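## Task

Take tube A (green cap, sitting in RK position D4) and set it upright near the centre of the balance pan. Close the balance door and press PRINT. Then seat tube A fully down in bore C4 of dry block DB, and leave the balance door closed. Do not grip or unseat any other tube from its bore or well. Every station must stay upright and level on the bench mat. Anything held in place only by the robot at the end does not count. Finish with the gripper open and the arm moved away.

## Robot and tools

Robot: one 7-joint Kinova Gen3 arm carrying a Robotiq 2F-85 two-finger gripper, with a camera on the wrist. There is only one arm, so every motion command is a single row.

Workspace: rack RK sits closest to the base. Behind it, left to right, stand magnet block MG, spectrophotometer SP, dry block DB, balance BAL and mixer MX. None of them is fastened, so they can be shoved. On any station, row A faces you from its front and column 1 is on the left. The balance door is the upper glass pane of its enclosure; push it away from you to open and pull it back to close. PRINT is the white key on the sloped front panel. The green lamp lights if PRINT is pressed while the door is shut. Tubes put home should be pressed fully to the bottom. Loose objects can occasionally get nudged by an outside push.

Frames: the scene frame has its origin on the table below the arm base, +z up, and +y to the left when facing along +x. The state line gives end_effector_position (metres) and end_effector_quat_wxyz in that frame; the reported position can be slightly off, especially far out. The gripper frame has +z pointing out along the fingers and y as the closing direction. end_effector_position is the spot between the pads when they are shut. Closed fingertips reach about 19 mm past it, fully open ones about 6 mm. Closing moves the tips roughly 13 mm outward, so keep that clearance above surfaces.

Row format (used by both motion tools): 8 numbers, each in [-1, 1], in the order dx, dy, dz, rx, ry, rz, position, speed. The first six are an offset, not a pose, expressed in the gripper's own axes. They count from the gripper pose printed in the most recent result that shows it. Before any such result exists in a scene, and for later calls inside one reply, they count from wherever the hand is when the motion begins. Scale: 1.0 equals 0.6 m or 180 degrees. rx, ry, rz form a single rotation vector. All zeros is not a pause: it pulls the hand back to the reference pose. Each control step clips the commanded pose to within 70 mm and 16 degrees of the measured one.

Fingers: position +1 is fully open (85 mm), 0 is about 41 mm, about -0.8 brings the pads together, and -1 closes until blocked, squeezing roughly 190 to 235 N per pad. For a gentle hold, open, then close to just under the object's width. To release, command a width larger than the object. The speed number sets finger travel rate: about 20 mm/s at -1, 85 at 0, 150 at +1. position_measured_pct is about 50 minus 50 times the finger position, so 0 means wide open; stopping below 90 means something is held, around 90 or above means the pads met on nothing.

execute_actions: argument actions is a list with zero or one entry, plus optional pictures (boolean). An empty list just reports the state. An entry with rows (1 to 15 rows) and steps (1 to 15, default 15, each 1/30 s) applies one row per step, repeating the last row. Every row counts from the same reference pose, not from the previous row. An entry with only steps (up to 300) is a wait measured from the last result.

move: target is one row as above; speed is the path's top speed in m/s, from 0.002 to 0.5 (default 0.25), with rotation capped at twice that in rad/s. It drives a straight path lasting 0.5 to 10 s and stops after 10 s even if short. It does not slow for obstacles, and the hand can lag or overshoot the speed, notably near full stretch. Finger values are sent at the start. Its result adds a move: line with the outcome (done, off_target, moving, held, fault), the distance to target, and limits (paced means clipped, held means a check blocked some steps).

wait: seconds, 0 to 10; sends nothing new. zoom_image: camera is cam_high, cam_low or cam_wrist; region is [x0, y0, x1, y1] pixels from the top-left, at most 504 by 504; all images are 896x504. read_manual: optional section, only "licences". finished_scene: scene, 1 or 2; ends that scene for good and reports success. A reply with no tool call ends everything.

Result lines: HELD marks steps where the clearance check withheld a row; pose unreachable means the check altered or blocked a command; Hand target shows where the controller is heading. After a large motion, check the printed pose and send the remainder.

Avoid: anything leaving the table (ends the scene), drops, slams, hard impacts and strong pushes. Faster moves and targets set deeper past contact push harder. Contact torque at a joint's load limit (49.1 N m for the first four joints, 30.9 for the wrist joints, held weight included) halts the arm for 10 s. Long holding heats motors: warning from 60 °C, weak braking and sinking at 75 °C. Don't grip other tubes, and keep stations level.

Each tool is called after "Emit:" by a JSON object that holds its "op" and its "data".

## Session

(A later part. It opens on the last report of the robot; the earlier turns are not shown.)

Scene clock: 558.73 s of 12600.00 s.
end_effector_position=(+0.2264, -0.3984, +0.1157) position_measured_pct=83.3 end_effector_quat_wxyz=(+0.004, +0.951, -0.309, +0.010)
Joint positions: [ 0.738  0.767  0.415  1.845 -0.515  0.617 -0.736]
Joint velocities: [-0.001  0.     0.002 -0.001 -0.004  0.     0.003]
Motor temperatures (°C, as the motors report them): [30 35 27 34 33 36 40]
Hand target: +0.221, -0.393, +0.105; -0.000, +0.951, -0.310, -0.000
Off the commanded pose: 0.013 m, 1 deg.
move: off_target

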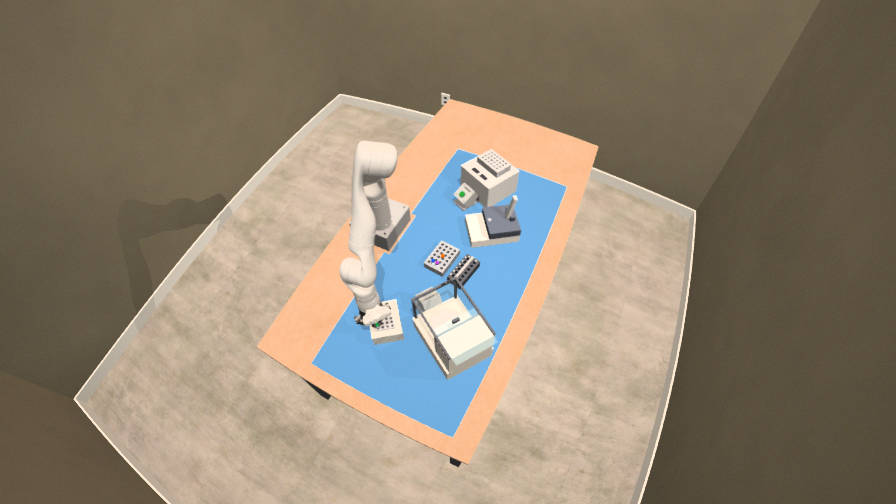

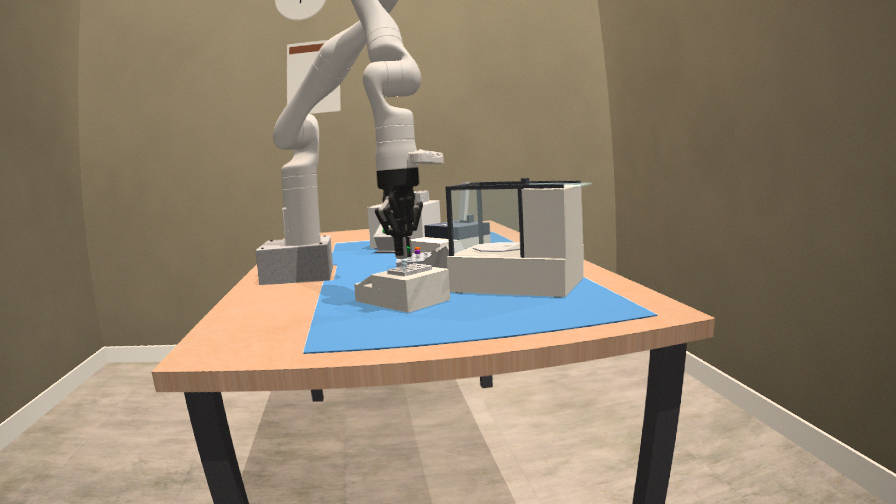

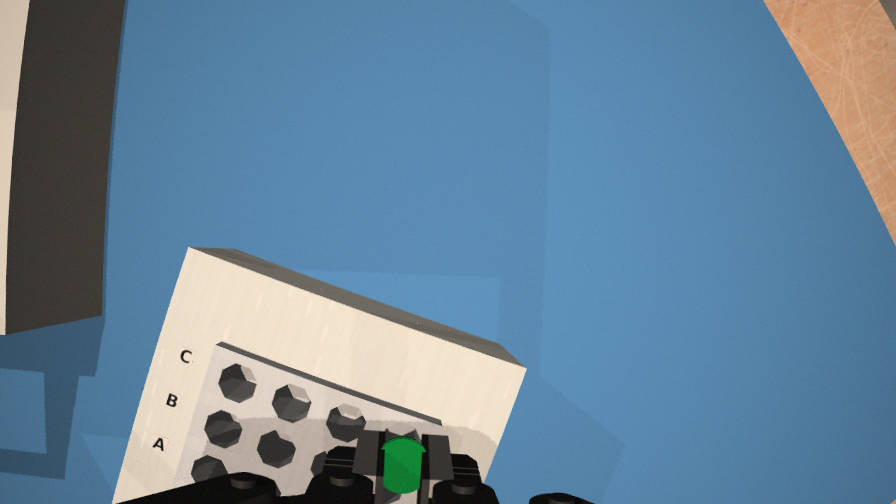

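Emit:
{"op": "move", "data": {"target": [0, 0, -0.04, 0, 0, 0, -1, 0], "speed": 0.02}}

Emit:
{"op": "zoom_image", "data": {"camera": "cam_low", "region": [340, 190, 480, 300]}}

Emit:
{"op": "zoom_image", "data": {"camera": "cam_wrist", "region": [250, 304, 570, 504]}}

Scene clock: 567.13 s of 12600.00 s.
end_effector_position=(+0.2259, -0.3980, +0.1395) position_measured_pct=83.3 end_effector_quat_wxyz=(+0.004, +0.951, -0.309, +0.010)
Joint positions: [ 0.716  0.722  0.447  1.836 -0.486  0.674 -0.759]
Joint velocities: [-0.002 -0.003  0.001 -0.002  0.     0.002 -0.001]
Motor temperatures (°C, as the motors report them): [30 35 27 34 33 36 40]
Hand target: +0.226, -0.398, +0.140; +0.004, +0.951, -0.309, +0.010
Off the commanded pose: 0.000 m, 0 deg.
move: done

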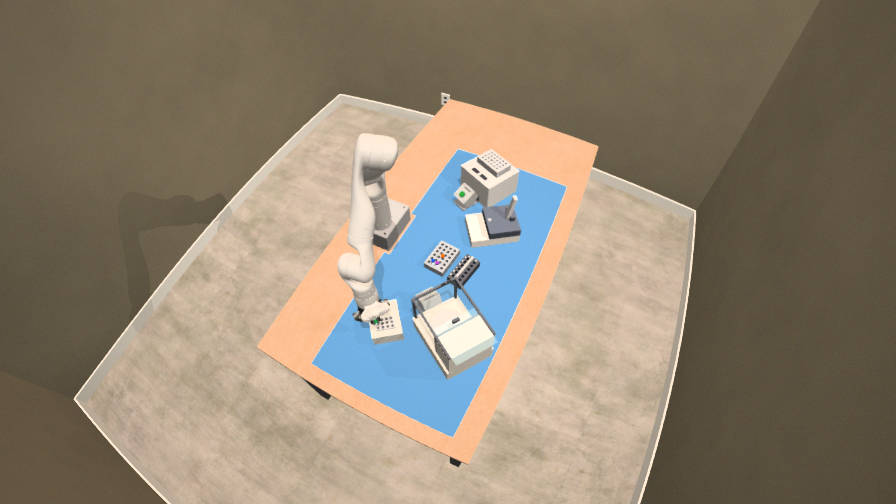

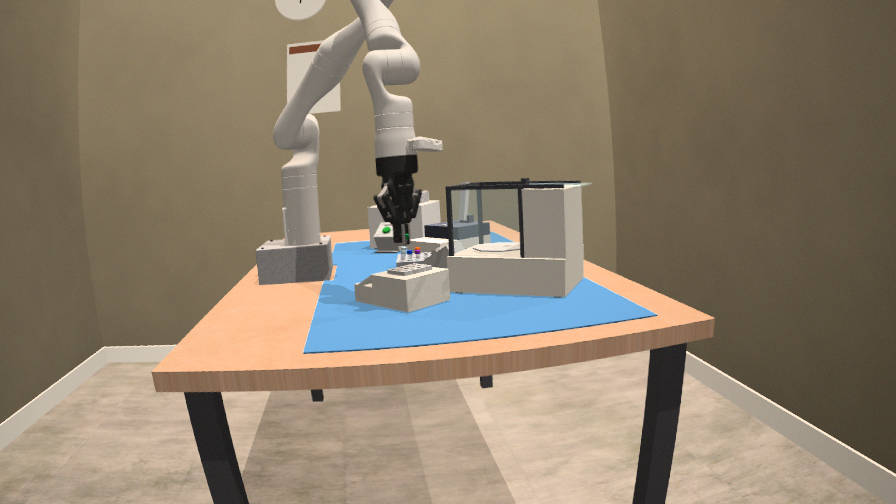

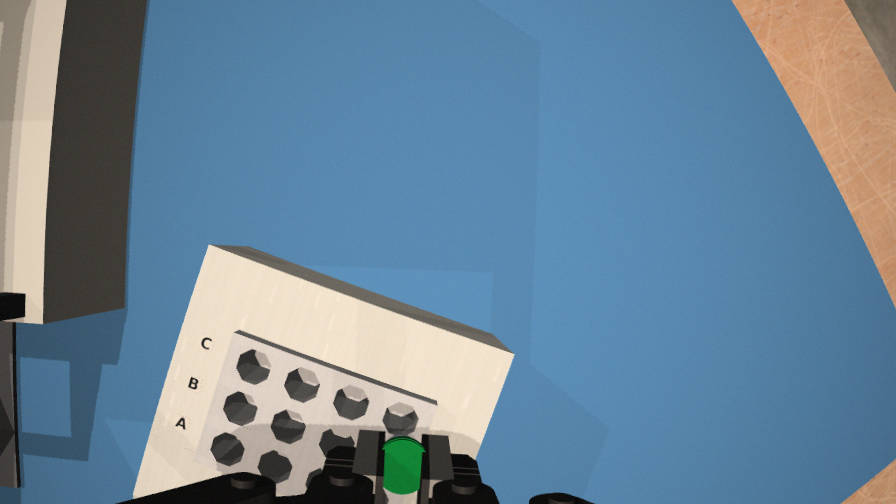

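Region (340, 190, 480, 300) of cam_low's 896x504 image, scaled by 3.600, with more detail than that image has; it fills the top 396 rows of this view, and the rest is white.

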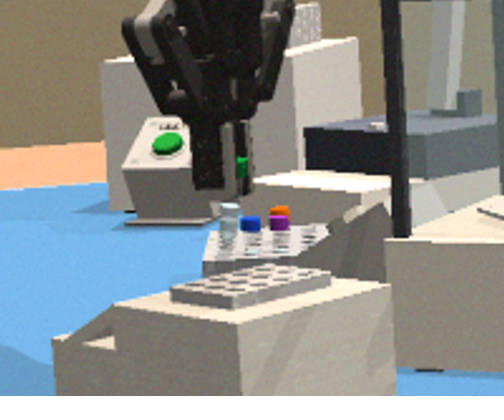

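Region (250, 304, 570, 504) of cam_wrist's 896x504 image, scaled by 1.575; it fills the top 315 rows of this view, and the rest is white.

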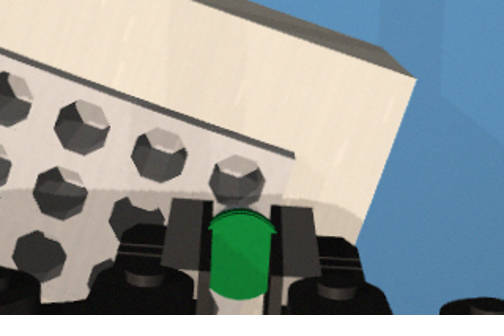

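Emit:
{"op": "move", "data": {"target": [0, 0, -0.02, 0, 0.05, 0, -1, 0], "speed": 0.02}}

Emit:
{"op": "zoom_image", "data": {"camera": "cam_low", "region": [340, 170, 480, 290]}}

Scene clock: 588.50 s of 12600.00 s.
end_effector_position=(+0.2258, -0.3977, +0.1513) position_measured_pct=83.3 end_effector_quat_wxyz=(+0.028, +0.947, -0.308, +0.085)
Joint positions: [ 0.829  0.621  0.322  1.978 -0.594  0.475 -0.608]
Joint velocities: [ 0.006 -0.003 -0.002  0.003 -0.004 -0.005  0.005]
Motor temperatures (°C, as the motors report them): [30 35 27 34 33 36 40]
Hand target: +0.226, -0.398, +0.151; +0.028, +0.947, -0.308, +0.085
Off the commanded pose: 0.000 m, 0 deg.
move: done

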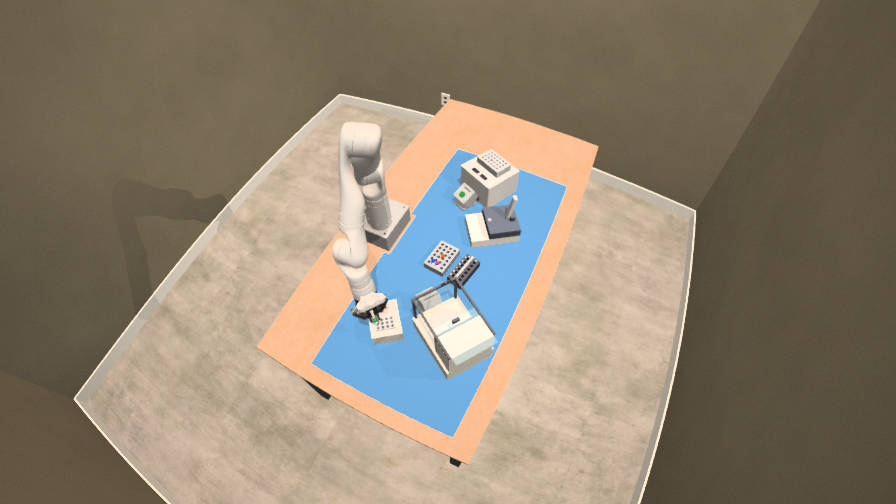

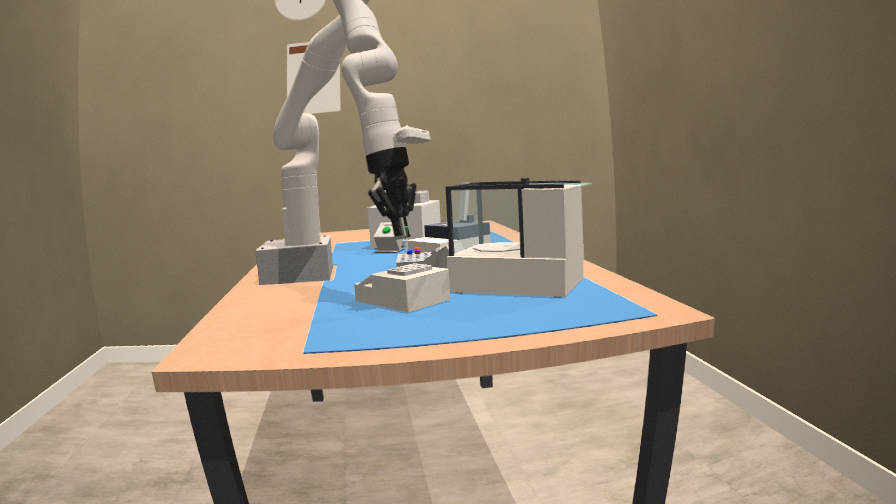

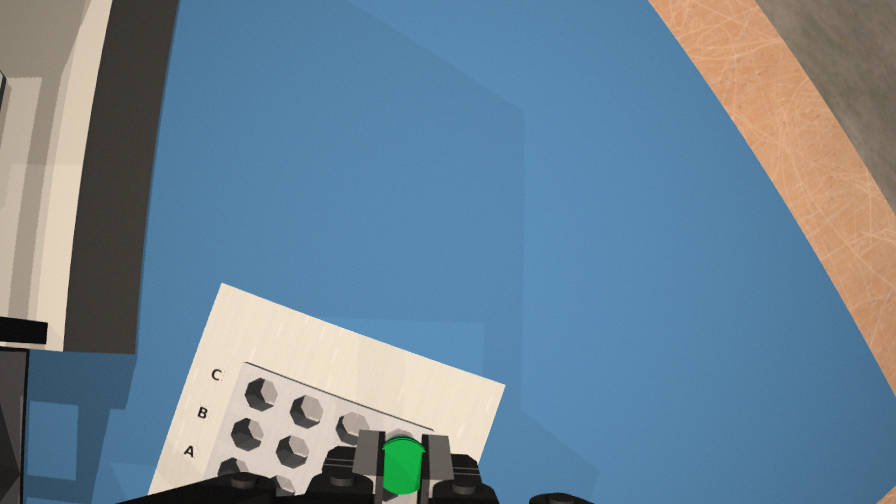

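Region (340, 170, 480, 290) of cam_low's 896x504 image, scaled by 3.600, with more detail than that image has; it fills the top 432 rows of this view, and the rest is white.

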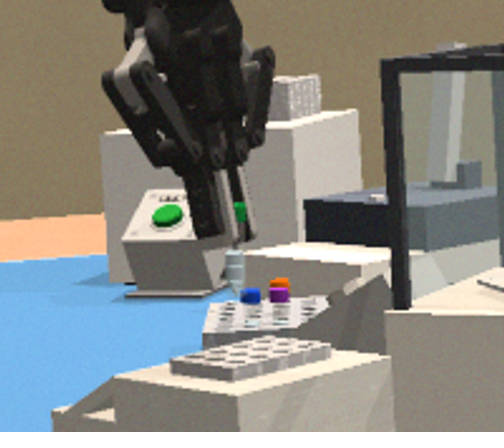

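Emit:
{"op": "move", "data": {"target": [0, 0, 0, 0, 0.028, 0, -1, 0], "speed": 0.02}}

Emit:
{"op": "zoom_image", "data": {"camera": "cam_low", "region": [360, 190, 460, 280]}}

Scene clock: 600.33 s of 12600.00 s.
end_effector_position=(+0.2262, -0.3975, +0.1513) position_measured_pct=83.3 end_effector_quat_wxyz=(+0.041, +0.943, -0.306, +0.126)
Joint positions: [ 0.954  0.587  0.178  2.056 -0.688  0.338 -0.48 ]
Joint velocities: [ 0.011 -0.002 -0.007  0.003 -0.007 -0.006  0.009]
Motor temperatures (°C, as the motors report them): [30 35 27 34 33 36 40]
Hand target: +0.226, -0.398, +0.151; +0.041, +0.943, -0.306, +0.126
Off the commanded pose: 0.000 m, 0 deg.
move: done

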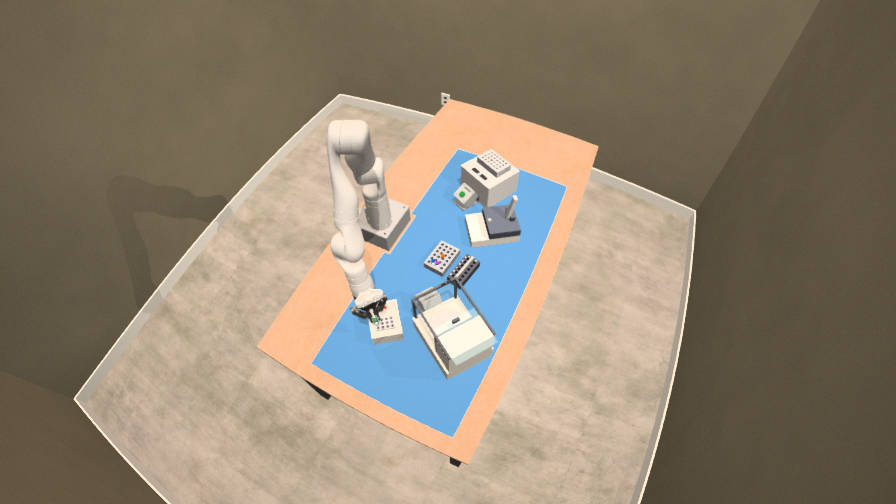

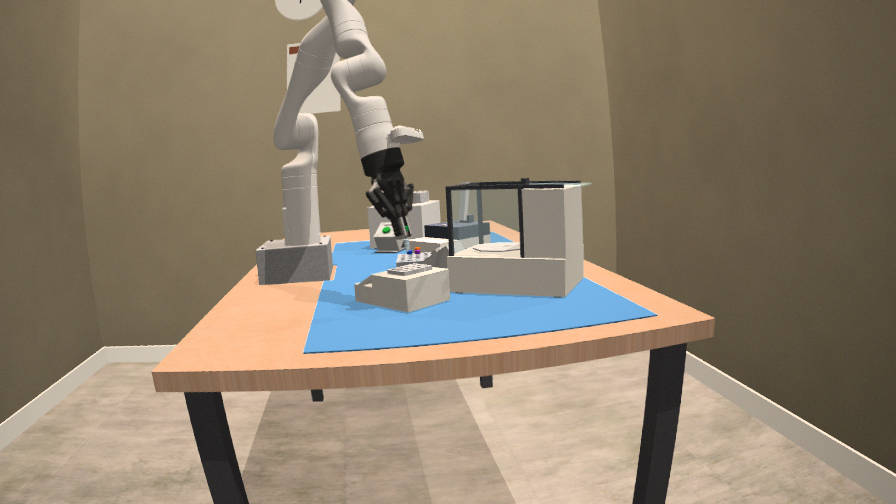

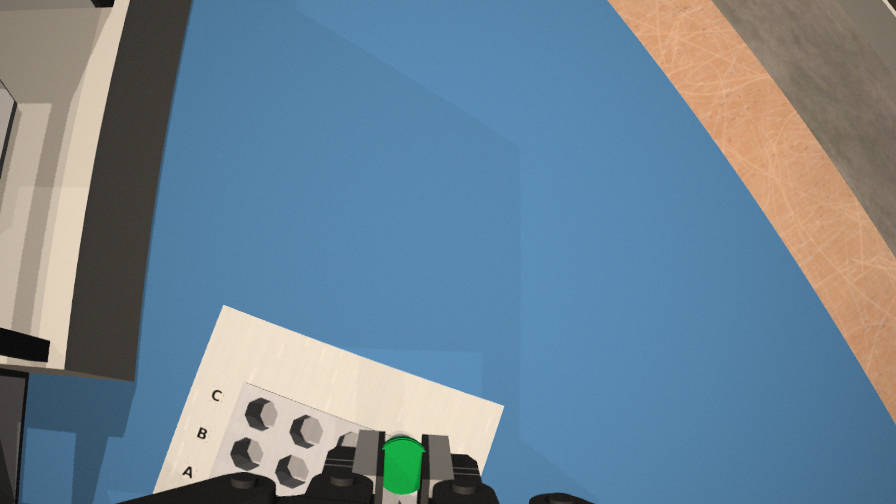

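Region (360, 190, 460, 280) of cam_low's 896x504 image, scaled by 5.040, with more detail than that image has; it fills the top 454 rows of this view, and the rest is white.

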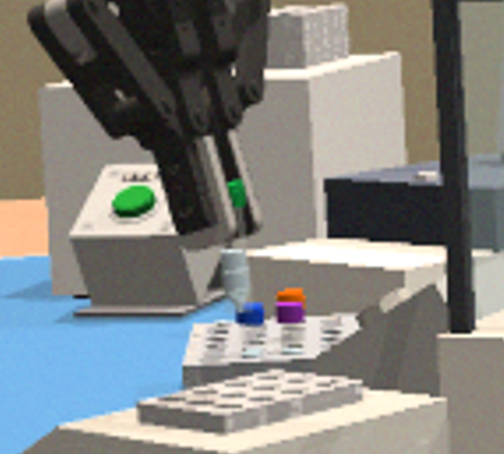

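Emit:
{"op": "move", "data": {"target": [0.161, 0, 0.043, 0, 0, 0, -1, 0], "speed": 0.05}}

Scene clock: 616.47 s of 12600.00 s.
end_effector_position=(+0.3071, -0.4561, +0.1521) position_measured_pct=83.3 end_effector_quat_wxyz=(+0.041, +0.943, -0.306, +0.126)
Joint positions: [ 0.793  0.728  0.306  1.751 -0.627  0.516 -0.682]
Joint velocities: [-0.003  0.005 -0.001 -0.005  0.002  0.002 -0.004]
Motor temperatures (°C, as the motors report them): [30 35 27 34 33 36 40]
Hand target: +0.307, -0.456, +0.152; +0.041, +0.943, -0.306, +0.126
Off the commanded pose: 0.000 m, 0 deg.
move: done

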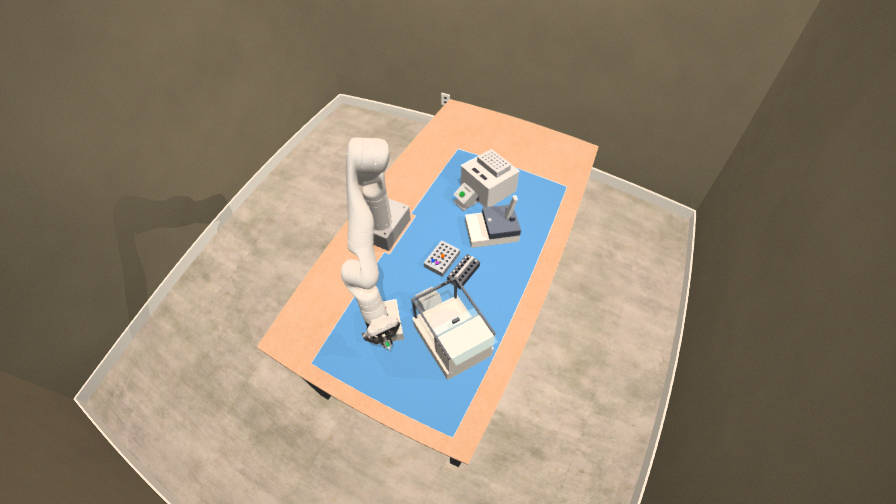

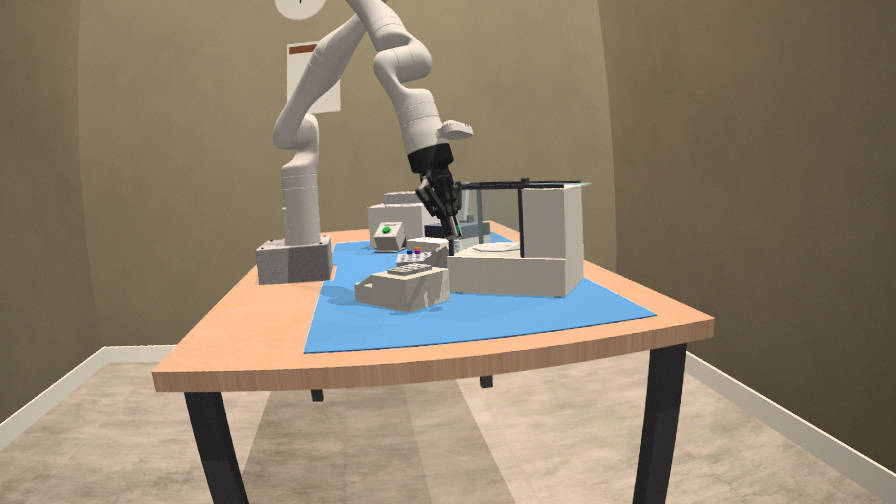

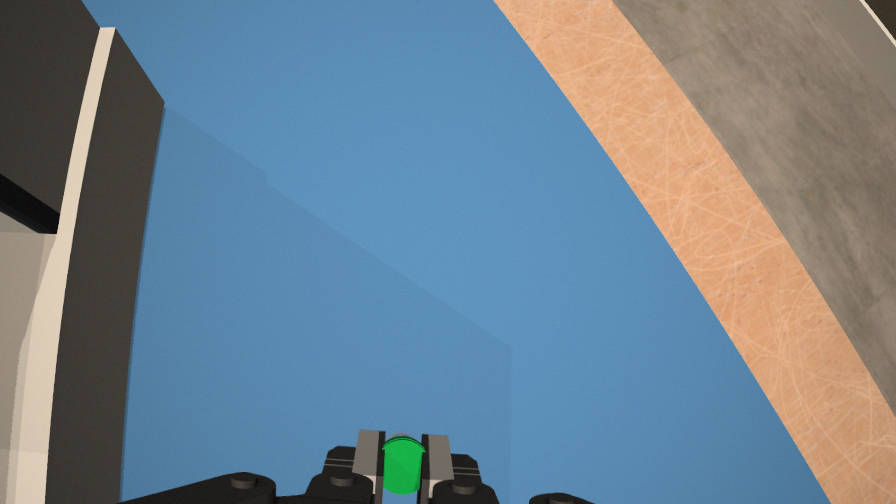

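Emit:
{"op": "move", "data": {"target": [-0.0375, 0, 0.14, 0, 0, 0, -1, 0], "speed": 0.03}}

Emit:
{"op": "zoom_image", "data": {"camera": "cam_low", "region": [400, 220, 520, 320]}}

Scene clock: 627.80 s of 12600.00 s.
end_effector_position=(+0.3075, -0.4567, +0.0655) position_measured_pct=83.3 end_effector_quat_wxyz=(+0.041, +0.943, -0.306, +0.126)
Joint positions: [ 0.894  0.888  0.15   1.768 -0.714  0.311 -0.567]
Joint velocities: [ 0.003  0.004 -0.002  0.    -0.001 -0.002  0.004]
Motor temperatures (°C, as the motors report them): [30 35 27 34 33 36 40]
Hand target: +0.307, -0.457, +0.065; +0.041, +0.943, -0.306, +0.126
Off the commanded pose: 0.000 m, 0 deg.
move: done

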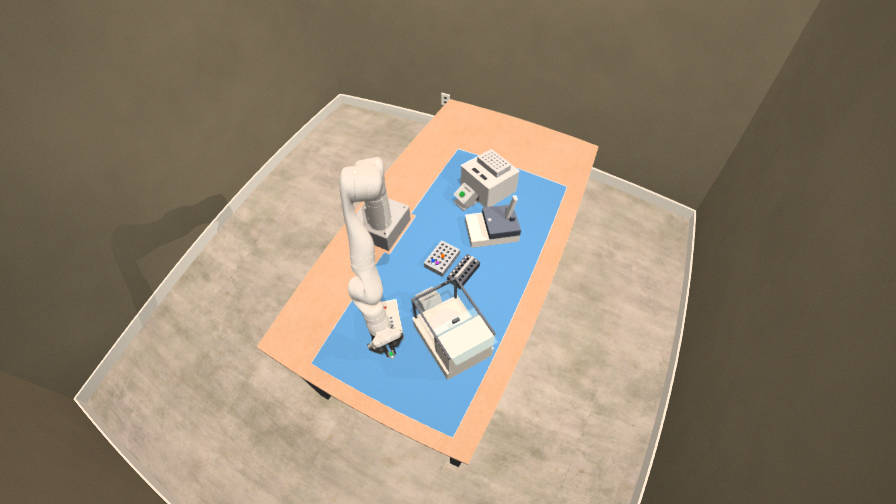

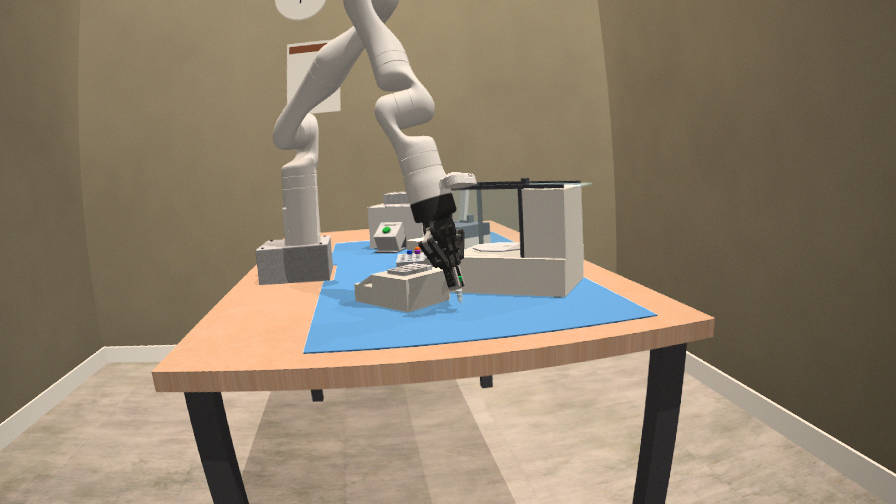

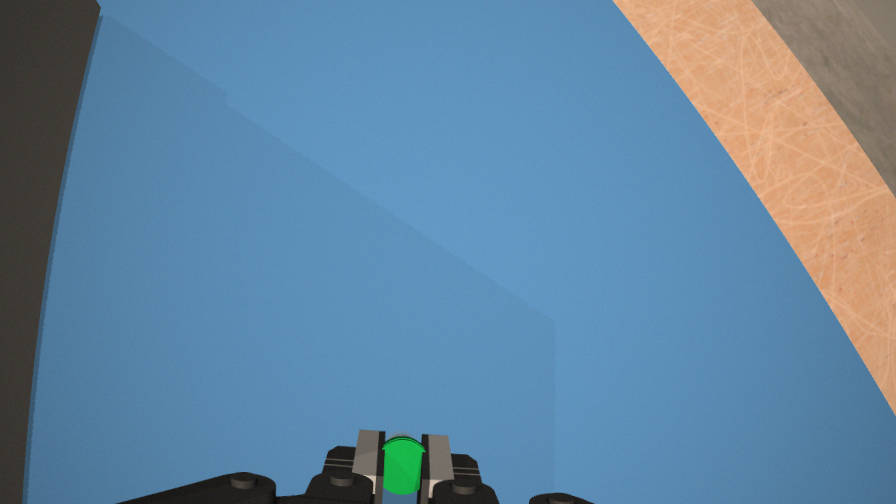

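Region (400, 220, 520, 320) of cam_low's 896x504 image, scaled by 4.200, with more detail than that image has.

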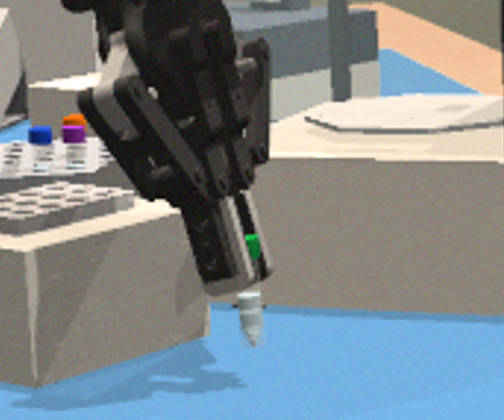

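Emit:
{"op": "execute_actions", "data": {"actions": []}}

Scene clock: 643.03 s of 12600.00 s.
end_effector_position=(+0.3074, -0.4567, +0.0653) position_measured_pct=83.3 end_effector_quat_wxyz=(+0.041, +0.943, -0.306, +0.126)
Joint positions: [ 0.894  0.888  0.15   1.768 -0.714  0.31  -0.567]
Joint velocities: [-0.     0.     0.002 -0.001  0.001  0.     0.   ]
Motor temperatures (°C, as the motors report them): [30 35 27 34 33 36 40]
Hand target: +0.307, -0.457, +0.065; +0.041, +0.943, -0.306, +0.126
Off the commanded pose: 0.000 m, 0 deg.
Steps of this call (steps 1 to 457: nothing new was sent). Readings (end_effector_position | what the end effector reports):
1: (+0.3075, -0.4567, +0.0654) | position_measured_pct=83.3
2: (+0.3074, -0.4567, +0.0654) | position_measured_pct=83.3
4: (+0.3074, -0.4567, +0.0653) | position_measured_pct=83.3
8: (+0.3074, -0.4567, +0.0653) | position_measured_pct=83.3
457: the state above

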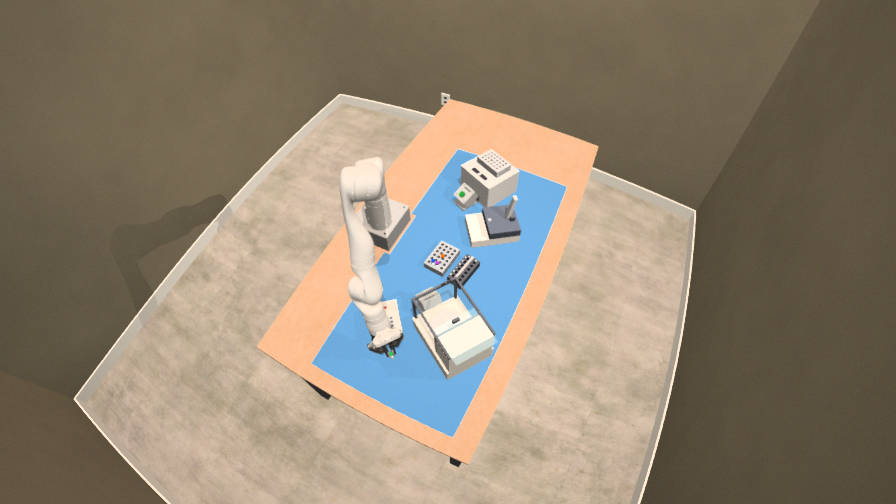

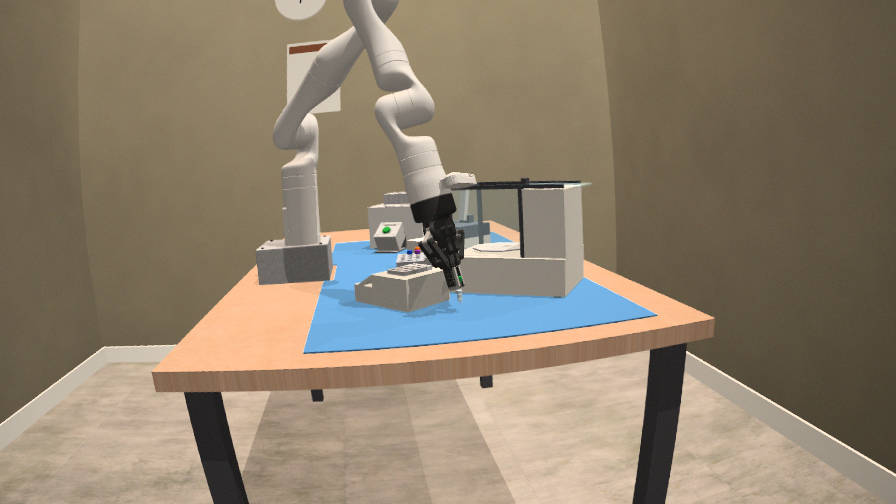

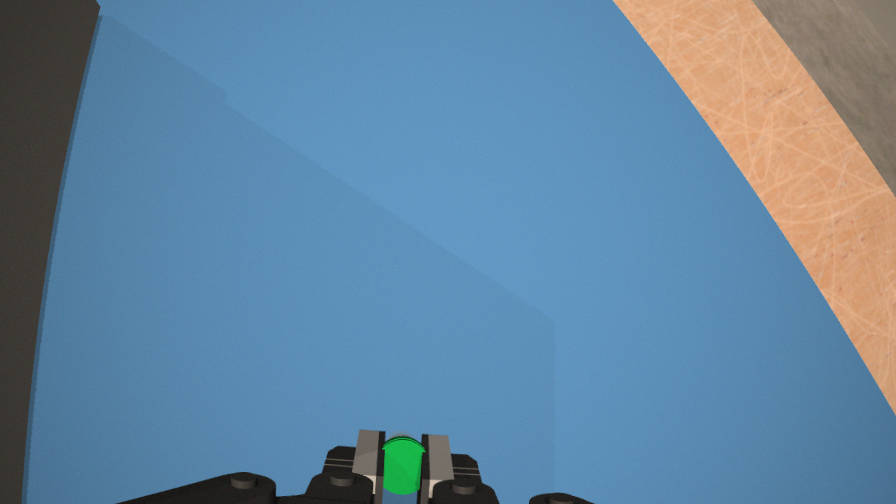

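Emit:
{"op": "zoom_image", "data": {"camera": "cam_low", "region": [400, 230, 520, 320]}}

Emit:
{"op": "move", "data": {"target": [-0.0035, 0, 0.0129, 0, 0, 0, -1, 0], "speed": 0.005}}

Emit:
{"op": "zoom_image", "data": {"camera": "cam_low", "region": [400, 230, 520, 320]}}

Region (400, 230, 520, 320) of cam_low's 896x504 image, scaled by 4.200, with more detail than that image has; it fills the top 378 rows of this view, and the rest is white.

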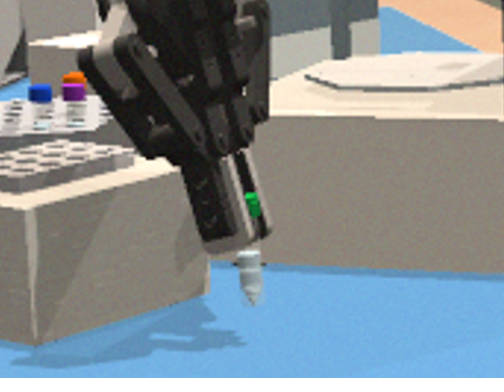

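Scene clock: 648.27 s of 12600.00 s.
end_effector_position=(+0.3074, -0.4567, +0.0573) position_measured_pct=83.3 end_effector_quat_wxyz=(+0.041, +0.943, -0.306, +0.126)
Joint positions: [ 0.904  0.904  0.135  1.767 -0.719  0.292 -0.558]
Joint velocities: [ 0.001  0.001 -0.    -0.003 -0.001 -0.002  0.001]
Motor temperatures (°C, as the motors report them): [30 35 27 34 33 36 40]
Hand target: +0.307, -0.457, +0.057; +0.041, +0.943, -0.306, +0.126
Off the commanded pose: 0.000 m, 0 deg.
move: done

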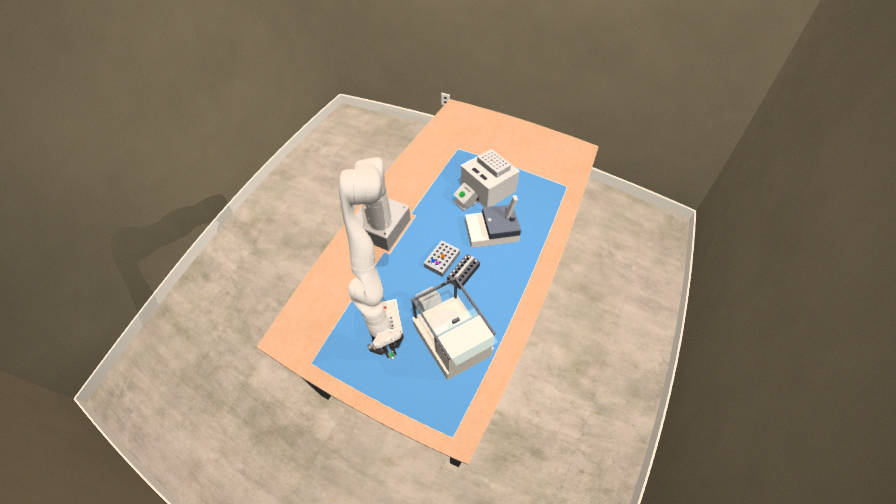

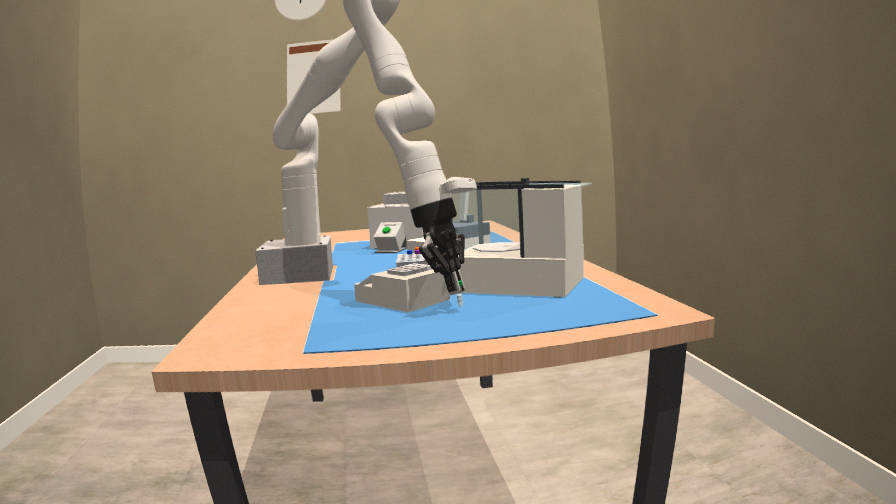

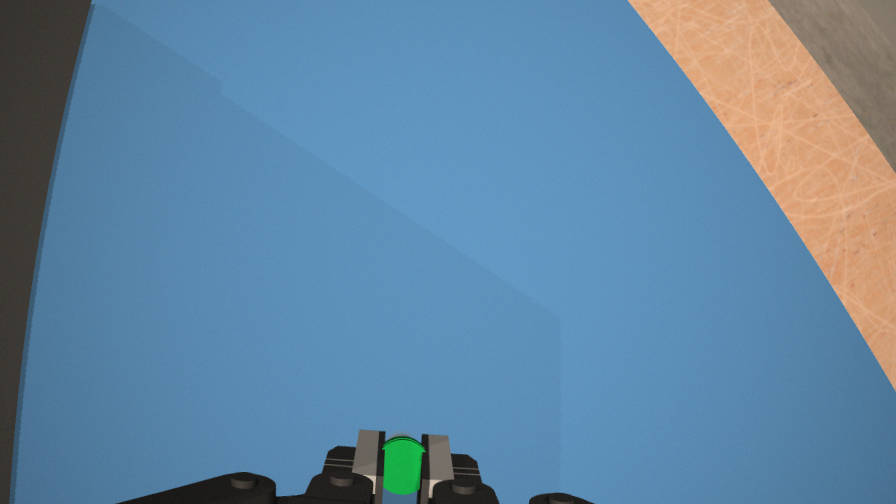

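Region (400, 230, 520, 320) of cam_low's 896x504 image, scaled by 4.200, with more detail than that image has; it fills the top 378 rows of this view, and the rest is white.

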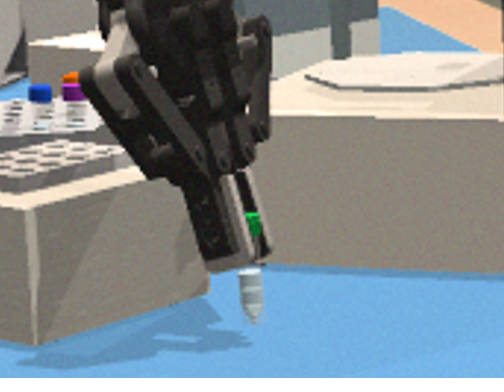

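Emit:
{"op": "move", "data": {"target": [-0.0018, 0, 0.0065, 0, 0, 0, -1, 0], "speed": 0.004}}

Emit:
{"op": "zoom_image", "data": {"camera": "cam_low", "region": [400, 230, 520, 320]}}

Scene clock: 653.63 s of 12600.00 s.
end_effector_position=(+0.3074, -0.4567, +0.0533) position_measured_pct=83.3 end_effector_quat_wxyz=(+0.041, +0.943, -0.306, +0.126)
Joint positions: [ 0.909  0.912  0.127  1.766 -0.721  0.283 -0.553]
Joint velocities: [ 0.001  0.001  0.    -0.002 -0.001  0.001  0.   ]
Motor temperatures (°C, as the motors report them): [30 35 27 34 33 36 40]
Hand target: +0.307, -0.457, +0.053; +0.041, +0.943, -0.306, +0.126
Off the commanded pose: 0.000 m, 0 deg.
move: done

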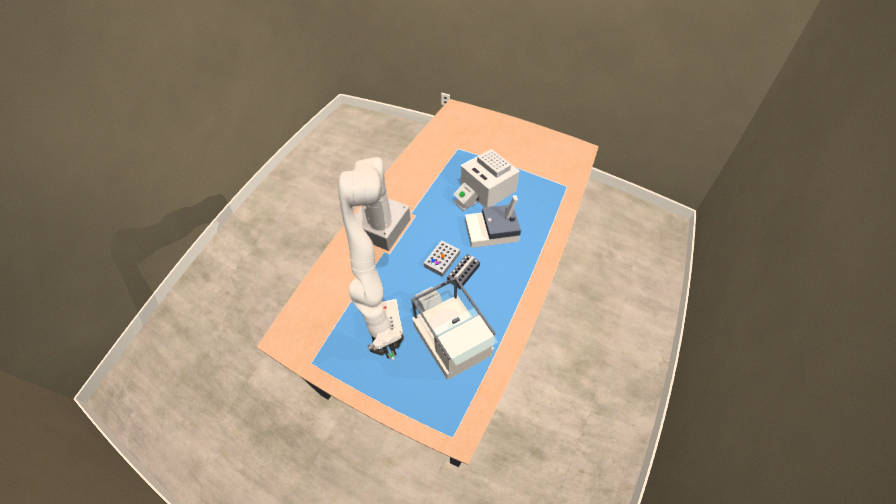

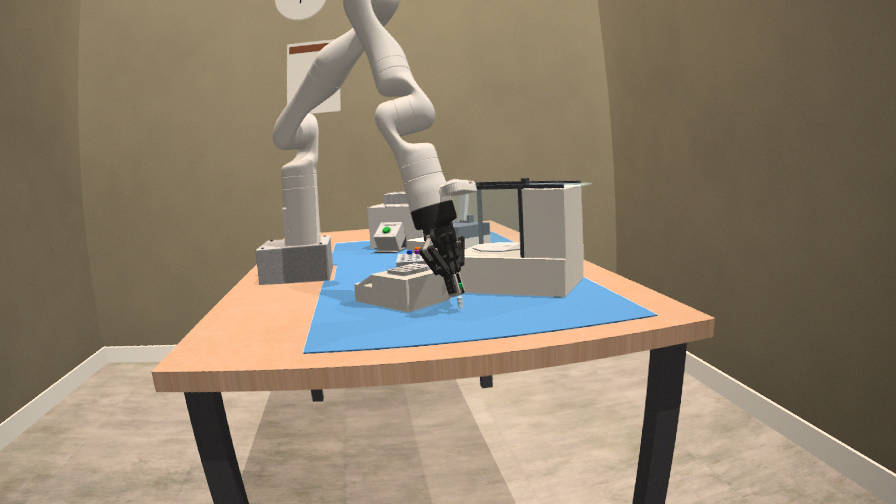

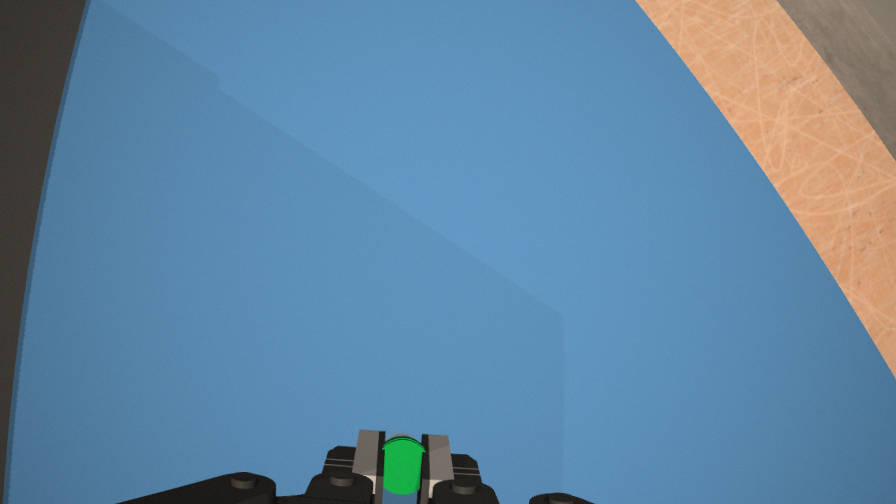

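Region (400, 230, 520, 320) of cam_low's 896x504 image, scaled by 4.200, with more detail than that image has; it fills the top 378 rows of this view, and the rest is white.

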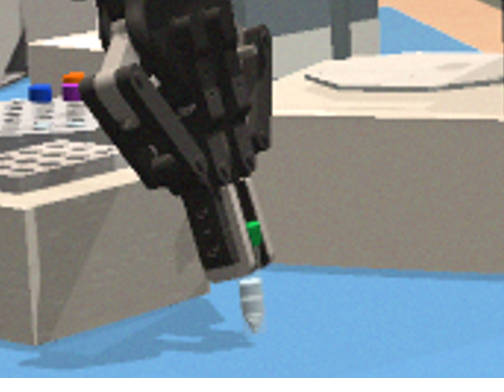

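Emit:
{"op": "move", "data": {"target": [-0.0013, 0, 0.0048, 0, 0, 0, -1, 0], "speed": 0.003}}

Emit:
{"op": "zoom_image", "data": {"camera": "cam_low", "region": [400, 230, 520, 320]}}

Scene clock: 659.80 s of 12600.00 s.
end_effector_position=(+0.3074, -0.4568, +0.0504) position_measured_pct=83.3 end_effector_quat_wxyz=(+0.041, +0.943, -0.306, +0.126)
Joint positions: [ 0.912  0.918  0.121  1.765 -0.723  0.276 -0.55 ]
Joint velocities: [ 0.001  0.001 -0.002 -0.001 -0.     0.001  0.   ]
Motor temperatures (°C, as the motors report them): [30 35 27 34 33 36 40]
Hand target: +0.307, -0.457, +0.050; +0.041, +0.943, -0.306, +0.126
Off the commanded pose: 0.000 m, 0 deg.
move: done

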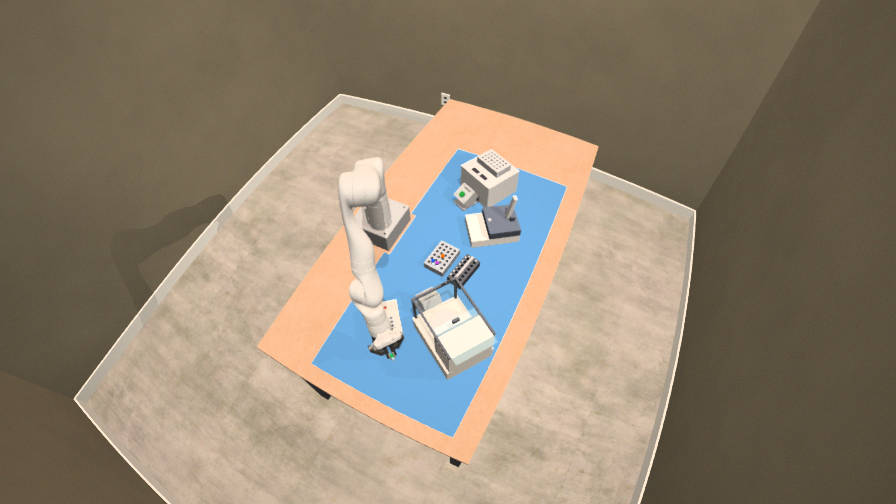

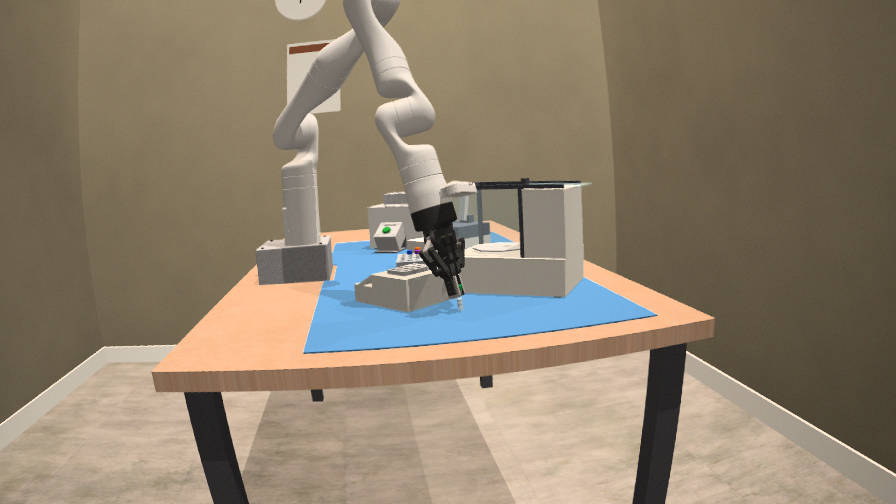

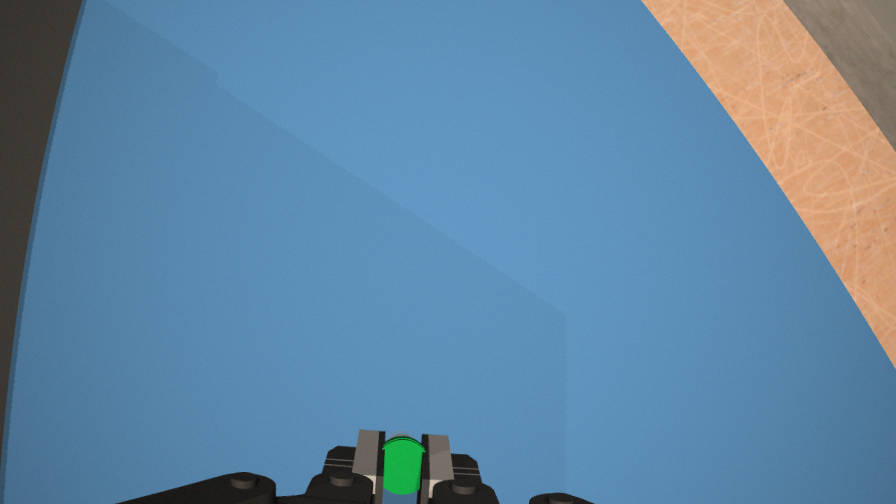

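Region (400, 230, 520, 320) of cam_low's 896x504 image, scaled by 4.200, with more detail than that image has; it fills the top 378 rows of this view, and the rest is white.

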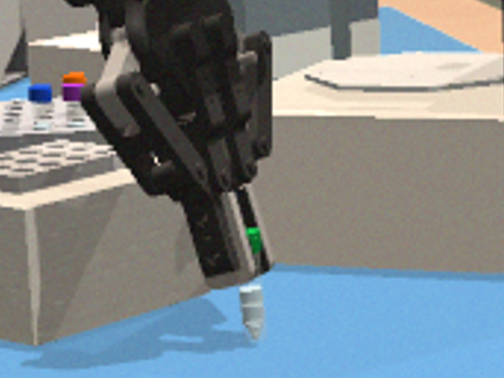

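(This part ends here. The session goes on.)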